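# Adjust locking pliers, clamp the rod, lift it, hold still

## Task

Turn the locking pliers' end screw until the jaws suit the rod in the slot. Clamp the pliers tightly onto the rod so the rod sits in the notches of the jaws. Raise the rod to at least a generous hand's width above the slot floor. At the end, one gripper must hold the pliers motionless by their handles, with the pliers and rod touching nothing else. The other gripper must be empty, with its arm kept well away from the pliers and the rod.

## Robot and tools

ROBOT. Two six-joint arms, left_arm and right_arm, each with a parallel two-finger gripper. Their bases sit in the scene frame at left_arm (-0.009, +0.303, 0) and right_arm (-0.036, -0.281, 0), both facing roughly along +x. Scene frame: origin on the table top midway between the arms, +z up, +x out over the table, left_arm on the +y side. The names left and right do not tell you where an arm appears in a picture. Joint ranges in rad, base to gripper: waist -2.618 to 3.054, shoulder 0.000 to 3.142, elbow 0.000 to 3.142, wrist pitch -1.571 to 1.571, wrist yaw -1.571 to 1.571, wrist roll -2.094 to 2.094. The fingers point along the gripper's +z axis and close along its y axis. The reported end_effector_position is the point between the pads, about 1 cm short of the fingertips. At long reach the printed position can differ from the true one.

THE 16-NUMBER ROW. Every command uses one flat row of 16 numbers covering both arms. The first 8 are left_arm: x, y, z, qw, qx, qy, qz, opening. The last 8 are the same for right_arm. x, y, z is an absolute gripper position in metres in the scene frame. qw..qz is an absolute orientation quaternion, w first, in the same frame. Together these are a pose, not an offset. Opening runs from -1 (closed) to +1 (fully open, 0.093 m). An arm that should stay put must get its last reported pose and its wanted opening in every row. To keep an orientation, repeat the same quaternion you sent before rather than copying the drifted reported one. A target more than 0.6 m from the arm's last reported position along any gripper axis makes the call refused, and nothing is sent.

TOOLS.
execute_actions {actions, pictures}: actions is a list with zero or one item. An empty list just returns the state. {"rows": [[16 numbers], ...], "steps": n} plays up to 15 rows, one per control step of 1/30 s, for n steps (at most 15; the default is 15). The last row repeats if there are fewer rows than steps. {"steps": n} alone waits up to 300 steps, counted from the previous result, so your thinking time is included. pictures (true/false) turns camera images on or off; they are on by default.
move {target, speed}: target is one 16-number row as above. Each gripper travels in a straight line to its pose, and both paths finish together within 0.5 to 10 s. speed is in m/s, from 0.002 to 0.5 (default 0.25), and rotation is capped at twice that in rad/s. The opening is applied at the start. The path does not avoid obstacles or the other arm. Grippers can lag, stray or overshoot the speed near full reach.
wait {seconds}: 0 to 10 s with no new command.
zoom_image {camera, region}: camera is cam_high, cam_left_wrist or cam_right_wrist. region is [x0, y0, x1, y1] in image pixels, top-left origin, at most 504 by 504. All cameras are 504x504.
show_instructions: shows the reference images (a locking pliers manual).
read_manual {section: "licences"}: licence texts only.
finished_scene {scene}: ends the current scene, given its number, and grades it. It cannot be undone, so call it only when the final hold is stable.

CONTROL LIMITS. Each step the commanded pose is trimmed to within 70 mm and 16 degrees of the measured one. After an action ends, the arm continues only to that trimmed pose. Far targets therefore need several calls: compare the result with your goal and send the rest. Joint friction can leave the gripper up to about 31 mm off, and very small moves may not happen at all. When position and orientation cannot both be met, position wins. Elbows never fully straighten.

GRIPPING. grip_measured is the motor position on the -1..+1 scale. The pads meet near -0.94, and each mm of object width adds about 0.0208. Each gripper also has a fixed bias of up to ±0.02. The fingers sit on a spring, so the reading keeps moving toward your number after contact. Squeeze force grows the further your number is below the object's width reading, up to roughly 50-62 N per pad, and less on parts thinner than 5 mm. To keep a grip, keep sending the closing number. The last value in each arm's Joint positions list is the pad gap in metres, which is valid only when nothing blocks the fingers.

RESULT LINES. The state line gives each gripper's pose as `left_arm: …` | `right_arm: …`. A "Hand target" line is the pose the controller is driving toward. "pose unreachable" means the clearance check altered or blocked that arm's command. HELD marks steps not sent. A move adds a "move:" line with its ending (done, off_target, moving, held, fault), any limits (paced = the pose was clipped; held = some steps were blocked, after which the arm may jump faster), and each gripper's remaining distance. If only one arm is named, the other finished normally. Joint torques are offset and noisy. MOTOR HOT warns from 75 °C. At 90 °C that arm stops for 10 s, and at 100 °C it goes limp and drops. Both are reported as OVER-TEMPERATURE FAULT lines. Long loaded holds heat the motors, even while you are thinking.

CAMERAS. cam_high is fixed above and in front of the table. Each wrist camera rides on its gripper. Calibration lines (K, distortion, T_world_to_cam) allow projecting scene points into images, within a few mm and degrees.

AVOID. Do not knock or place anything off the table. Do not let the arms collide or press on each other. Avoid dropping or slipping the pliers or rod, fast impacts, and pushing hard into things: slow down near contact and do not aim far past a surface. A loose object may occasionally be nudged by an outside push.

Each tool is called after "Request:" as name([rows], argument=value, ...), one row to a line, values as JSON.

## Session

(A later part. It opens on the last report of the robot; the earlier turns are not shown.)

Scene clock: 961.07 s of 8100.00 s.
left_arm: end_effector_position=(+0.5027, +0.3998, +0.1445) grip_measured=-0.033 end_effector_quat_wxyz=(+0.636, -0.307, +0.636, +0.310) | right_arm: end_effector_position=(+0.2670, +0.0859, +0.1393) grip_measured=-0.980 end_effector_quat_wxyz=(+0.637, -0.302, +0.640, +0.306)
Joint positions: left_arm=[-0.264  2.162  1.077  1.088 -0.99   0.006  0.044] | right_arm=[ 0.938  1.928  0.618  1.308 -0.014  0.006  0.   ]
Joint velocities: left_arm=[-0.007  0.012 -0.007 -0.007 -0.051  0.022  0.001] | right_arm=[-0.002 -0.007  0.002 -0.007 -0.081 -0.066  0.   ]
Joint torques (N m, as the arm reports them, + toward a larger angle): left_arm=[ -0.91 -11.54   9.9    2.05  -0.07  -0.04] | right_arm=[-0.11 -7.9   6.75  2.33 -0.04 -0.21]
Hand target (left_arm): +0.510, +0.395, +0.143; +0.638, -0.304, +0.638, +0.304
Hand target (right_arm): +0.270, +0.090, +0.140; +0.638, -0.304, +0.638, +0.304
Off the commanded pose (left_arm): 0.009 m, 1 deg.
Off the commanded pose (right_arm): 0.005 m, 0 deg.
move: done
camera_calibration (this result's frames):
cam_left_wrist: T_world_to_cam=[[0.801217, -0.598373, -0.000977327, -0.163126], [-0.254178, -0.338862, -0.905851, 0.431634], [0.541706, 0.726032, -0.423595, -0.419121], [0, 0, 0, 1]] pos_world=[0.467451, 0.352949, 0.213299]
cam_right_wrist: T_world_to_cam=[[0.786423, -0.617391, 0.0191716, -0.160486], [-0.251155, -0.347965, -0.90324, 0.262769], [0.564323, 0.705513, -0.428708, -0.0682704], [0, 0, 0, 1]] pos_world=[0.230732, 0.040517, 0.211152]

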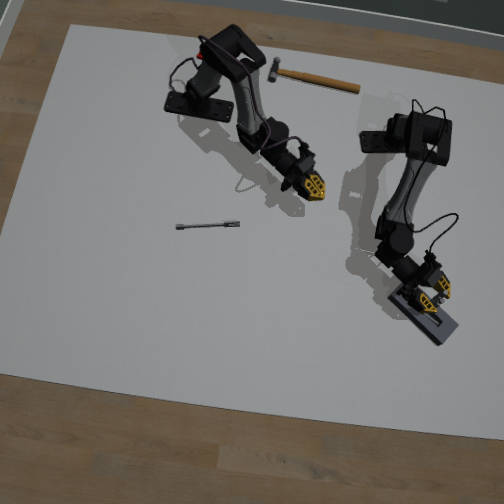

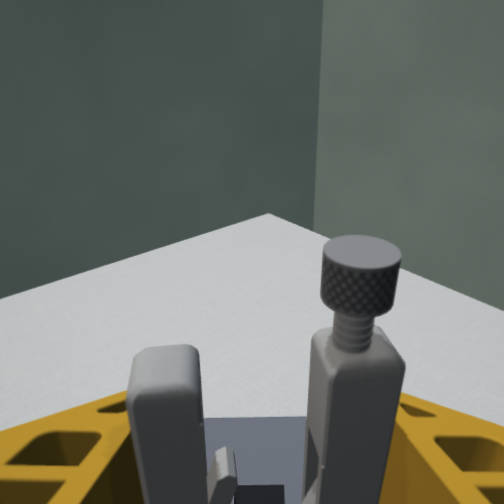

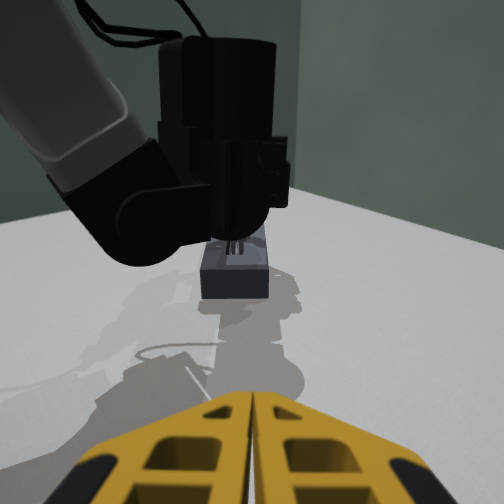

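Locked. Grip and lift.

Request:
move(target=[0.506,0.398,0.146,0.638,-0.304,0.638,0.304,-0.17,0.27,0.09,0.14,0.638,-0.304,0.638,0.304,-1], speed=0.02)

Request:
move(target=[0.505,0.399,0.21,0.638,-0.304,0.638,0.304,-0.17,0.27,0.09,0.14,0.638,-0.304,0.638,0.304,-1], speed=0.03)

Scene clock: 964.90 s of 8100.00 s.
left_arm: end_effector_position=(+0.5028, +0.3997, +0.1445) grip_measured=-0.149 end_effector_quat_wxyz=(+0.636, -0.306, +0.637, +0.309) | right_arm: end_effector_position=(+0.2670, +0.0859, +0.1393) grip_measured=-0.980 end_effector_quat_wxyz=(+0.637, -0.302, +0.640, +0.306)
Joint positions: left_arm=[-0.264  2.162  1.077  1.088 -0.988  0.006  0.038] | right_arm=[ 0.938  1.928  0.618  1.308 -0.014  0.006  0.   ]
Joint velocities: left_arm=[-0.017  0.002  0.002  0.022 -0.066 -0.022  0.001] | right_arm=[ 0.017  0.007 -0.037 -0.051  0.037 -0.037  0.   ]
Joint torques (N m, as the arm reports them, + toward a larger angle): left_arm=[ -0.31 -13.23   8.26   2.02   0.06  -0.03] | right_arm=[-0.14 -7.9   6.82  2.33 -0.04 -0.21]
Hand target (left_arm): +0.506, +0.398, +0.146; +0.638, -0.304, +0.638, +0.304
Hand target (right_arm): +0.270, +0.090, +0.140; +0.638, -0.304, +0.638, +0.304
Off the commanded pose (left_arm): 0.004 m, 1 deg.
Off the commanded pose (right_arm): 0.005 m, 0 deg.
move: done
camera_calibration (this result's frames):
cam_left_wrist: T_world_to_cam=[[0.800532, -0.59929, -0.000979094, -0.162607], [-0.254565, -0.338568, -0.905852, 0.431709], [0.542536, 0.725413, -0.423593, -0.419286], [0, 0, 0, 1]] pos_world=[0.467549, 0.35287, 0.213299]
cam_right_wrist: T_world_to_cam=[[0.786423, -0.617391, 0.0191716, -0.160486], [-0.251155, -0.347965, -0.90324, 0.262769], [0.564323, 0.705513, -0.428708, -0.0682704], [0, 0, 0, 1]] pos_world=[0.230732, 0.040517, 0.211152]

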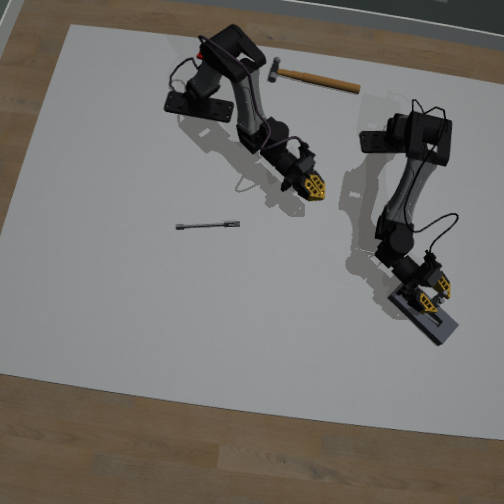

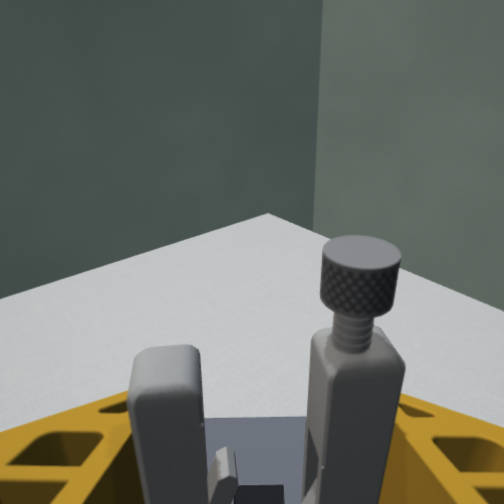

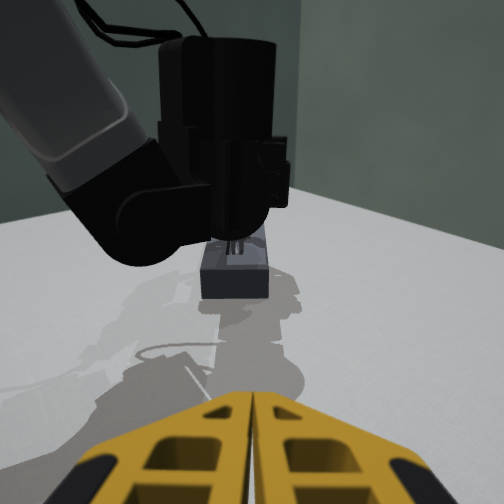

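Scene clock: 967.30 s of 8100.00 s.
left_arm: end_effector_position=(+0.5012, +0.3978, +0.1838) grip_measured=-0.149 end_effector_quat_wxyz=(+0.618, -0.290, +0.661, +0.311) | right_arm: end_effector_position=(+0.2670, +0.0859, +0.1393) grip_measured=-0.980 end_effector_quat_wxyz=(+0.637, -0.302, +0.640, +0.306)
Joint positions: left_arm=[-0.264  2.011  1.103  0.835 -0.966 -0.008  0.038] | right_arm=[ 0.938  1.928  0.618  1.308 -0.014  0.006  0.   ]
Joint velocities: left_arm=[ 0.002 -0.007  0.007 -0.007  0.007  0.007  0.001] | right_arm=[-0.017  0.007 -0.007 -0.007  0.066  0.007  0.   ]
Joint torques (N m, as the arm reports them, + toward a larger angle): left_arm=[ -0.21 -14.8   11.56   2.48  -0.31   0.11] | right_arm=[-0.12 -7.86  6.79  2.35 -0.04 -0.21]
Hand target (left_arm): +0.503, +0.399, +0.210; +0.638, -0.304, +0.638, +0.304
Hand target (right_arm): +0.270, +0.090, +0.140; +0.638, -0.304, +0.638, +0.304
Off the commanded pose (left_arm): 0.027 m, 4 deg.
Off the commanded pose (right_arm): 0.005 m, 0 deg.
move: off_target (left_arm)
camera_calibration (this result's frames):
cam_left_wrist: T_world_to_cam=[[0.785583, -0.616694, -0.0504885, -0.138944], [-0.319937, -0.335, -0.886237, 0.493916], [0.529623, 0.712365, -0.460473, -0.381948], [0, 0, 0, 1]] pos_world=[0.469462, 0.351863, 0.254834]
cam_right_wrist: T_world_to_cam=[[0.786423, -0.617391, 0.0191716, -0.160486], [-0.251155, -0.347965, -0.90324, 0.262769], [0.564323, 0.705513, -0.428708, -0.0682704], [0, 0, 0, 1]] pos_world=[0.230732, 0.040517, 0.211152]

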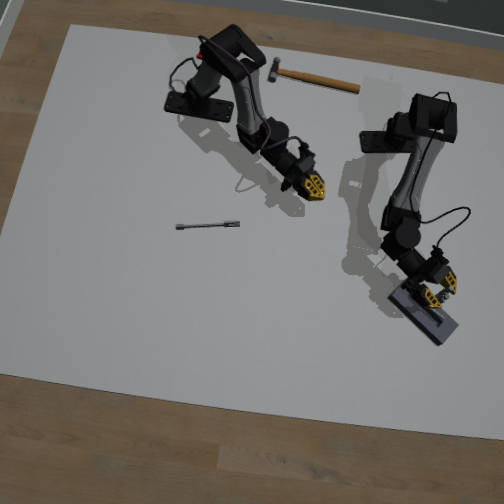

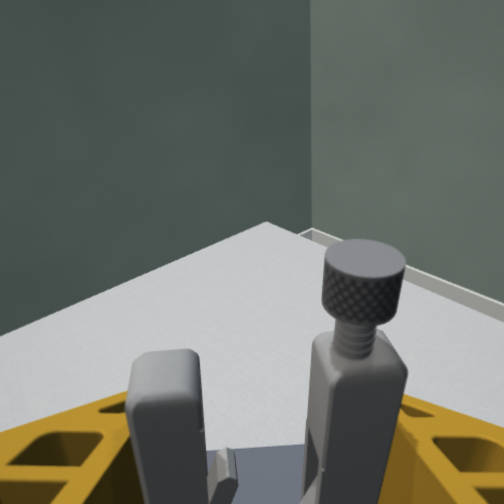

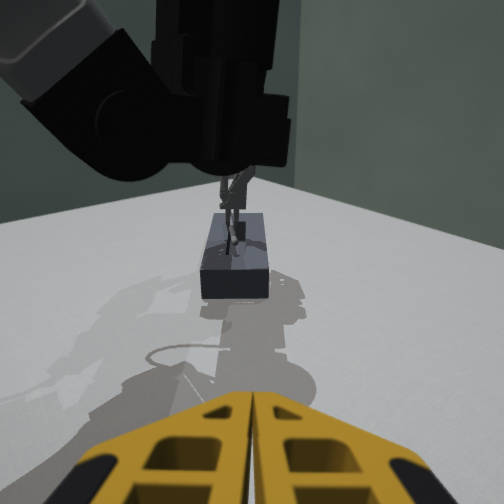

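Request:
zoom_image(camera="cam_right_wrist", region=[190,160,290,280])

Region (190, 160, 290, 280) of cam_right_wrist's 504x504 image, scaled by 4.200, with more detail than that image has.

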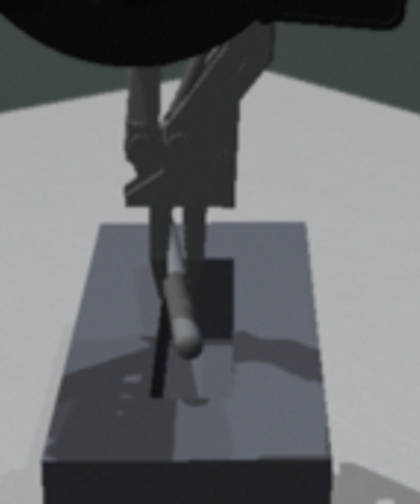

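Request:
move(target=[0.507,0.396,0.26,0.638,-0.304,0.638,0.304,-0.17,0.27,0.09,0.14,0.638,-0.304,0.638,0.304,-1], speed=0.03)

Request:
zoom_image(camera="cam_right_wrist", region=[180,100,300,280])

Scene clock: 974.13 s of 8100.00 s.
left_arm: end_effector_position=(+0.5045, +0.3982, +0.2315) grip_measured=-0.149 end_effector_quat_wxyz=(+0.615, -0.291, +0.661, +0.315) | right_arm: end_effector_position=(+0.2670, +0.0859, +0.1392) grip_measured=-0.980 end_effector_quat_wxyz=(+0.637, -0.303, +0.640, +0.306)
Joint positions: left_arm=[-0.264  1.923  1.203  0.64  -0.974 -0.008  0.038] | right_arm=[ 0.938  1.928  0.618  1.308 -0.014  0.006  0.   ]
Joint velocities: left_arm=[ 0.012  0.007 -0.007 -0.022  0.051 -0.066  0.001] | right_arm=[-0.017  0.012  0.022 -0.022  0.037  0.022  0.   ]
Joint torques (N m, as the arm reports them, + toward a larger angle): left_arm=[ -0.71 -14.56  12.52   2.47  -0.26   0.11] | right_arm=[-0.13 -7.93  6.8   2.34 -0.04 -0.21]
Hand target (left_arm): +0.505, +0.396, +0.260; +0.638, -0.305, +0.638, +0.304
Hand target (right_arm): +0.270, +0.090, +0.140; +0.638, -0.304, +0.638, +0.304
Off the commanded pose (left_arm): 0.029 m, 4 deg.
Off the commanded pose (right_arm): 0.005 m, 0 deg.
move: off_target (left_arm)
camera_calibration (this result's frames):
cam_left_wrist: T_world_to_cam=[[0.789677, -0.610942, -0.0562242, -0.141834], [-0.323188, -0.336335, -0.88455, 0.539174], [0.521498, 0.716679, -0.463045, -0.358984], [0, 0, 0, 1]] pos_world=[0.473468, 0.351967, 0.302726]
cam_right_wrist: T_world_to_cam=[[0.786427, -0.617386, 0.0191605, -0.160485], [-0.251375, -0.348229, -0.903076, 0.262744], [0.564218, 0.705387, -0.429052, -0.0682232], [0, 0, 0, 1]] pos_world=[0.23075, 0.0405379, 0.211081]

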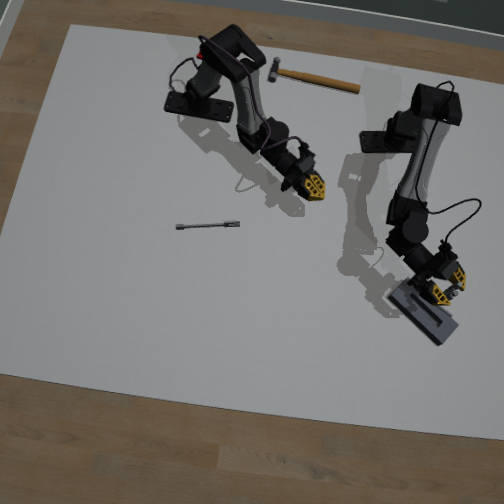

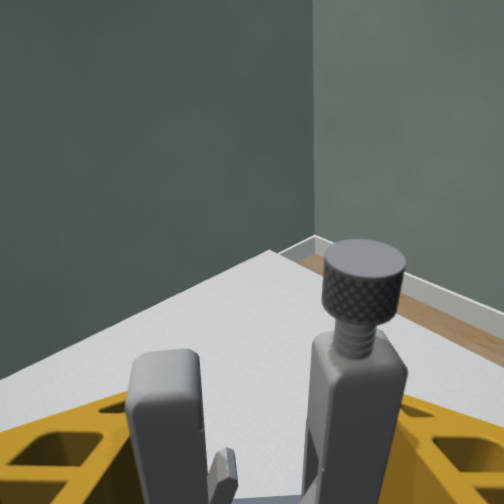

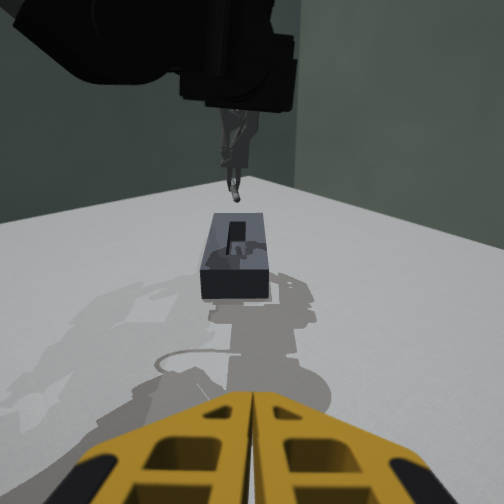

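Region (180, 100, 300, 280) of cam_right_wrist's 504x504 image, scaled by 2.800, with more detail than that image has.

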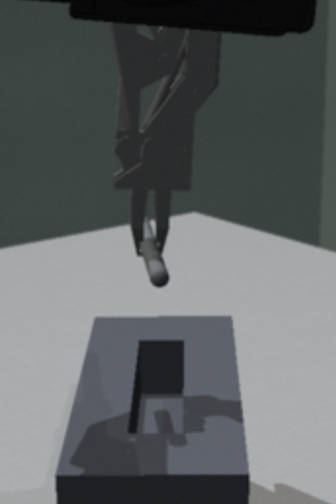

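Request:
move(target=[0.49,0.385,0.33,0.638,-0.304,0.638,0.304,-0.17,0.2,-0.28,0.2,0.707,0,0.707,0,0], speed=0.12)

Scene clock: 980.13 s of 8100.00 s.
left_arm: end_effector_position=(+0.4905, +0.3887, +0.3006) grip_measured=-0.149 end_effector_quat_wxyz=(+0.614, -0.291, +0.662, +0.318) | right_arm: end_effector_position=(+0.2087, -0.2806, +0.1891) grip_measured=-0.002 end_effector_quat_wxyz=(+0.693, +0.003, +0.721, +0.001)
Joint positions: left_arm=[-0.292  1.788  1.319  0.384 -1.006 -0.008  0.038] | right_arm=[ 0.077  0.097  0.096 -0.039  0.019  0.006  0.045]
Joint velocities: left_arm=[-0.007 -0.017 -0.002 -0.051 -0.095 -0.022  0.   ] | right_arm=[ 0.007 -0.012  0.012 -0.022 -0.007 -0.037 -0.001]
Joint torques (N m, as the arm reports them, + toward a larger angle): left_arm=[ -0.97 -13.84  13.13   2.39  -0.24   0.1 ] | right_arm=[-0.91  0.37  9.55  2.38 -0.11 -0.09]
Hand target (left_arm): +0.487, +0.385, +0.330; +0.638, -0.305, +0.639, +0.304
Hand target (right_arm): +0.206, -0.281, +0.201; +0.703, +0.004, +0.711, +0.003
Off the commanded pose (left_arm): 0.030 m, 4 deg.
Off the commanded pose (right_arm): 0.014 m, 2 deg.
move: off_target (left_arm, right_arm)
camera_calibration (this result's frames):
cam_left_wrist: T_world_to_cam=[[0.791939, -0.60753, -0.0611572, -0.133611], [-0.325273, -0.334988, -0.884296, 0.59303], [0.51675, 0.720201, -0.462904, -0.311997], [0, 0, 0, 1]] pos_world=[0.459933, 0.342186, 0.371819]
cam_right_wrist: T_world_to_cam=[[0.0125618, -0.999734, 0.0193271, -0.287661], [-0.46336, -0.0229481, -0.885873, 0.297709], [0.886081, 0.00217273, -0.463525, -0.0133201], [0, 0, 0, 1]] pos_world=[0.153363, -0.280724, 0.263118]

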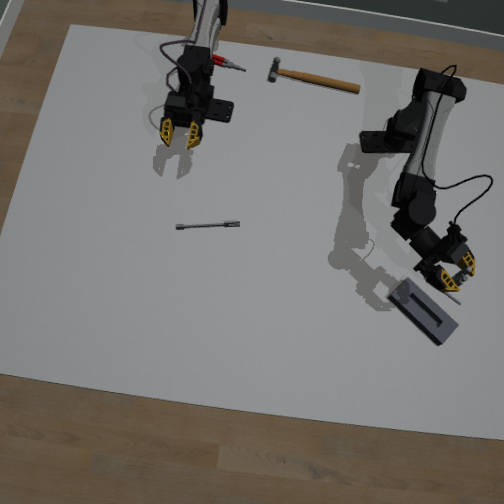

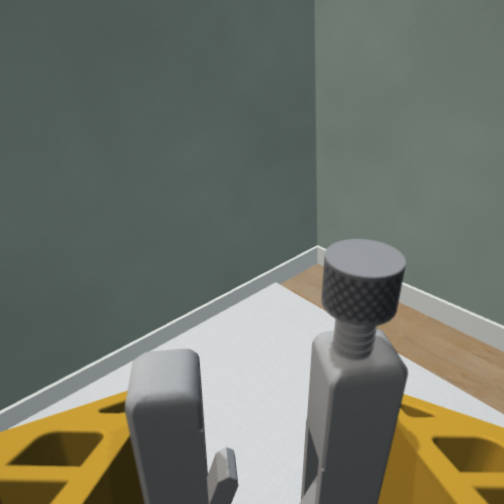

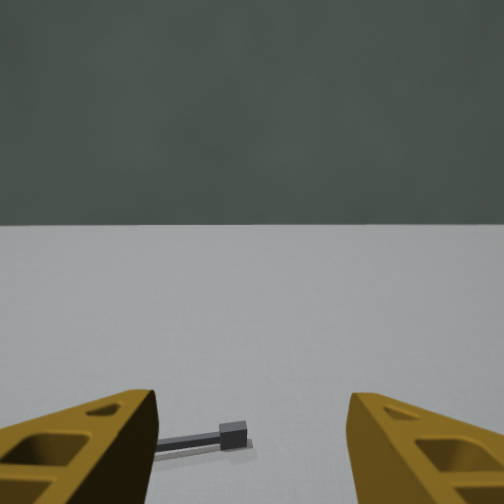

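The rod is still held and has been lifted about 15 cm.

Request:
finished_scene(scene=2)

The scene is finished: the task was done.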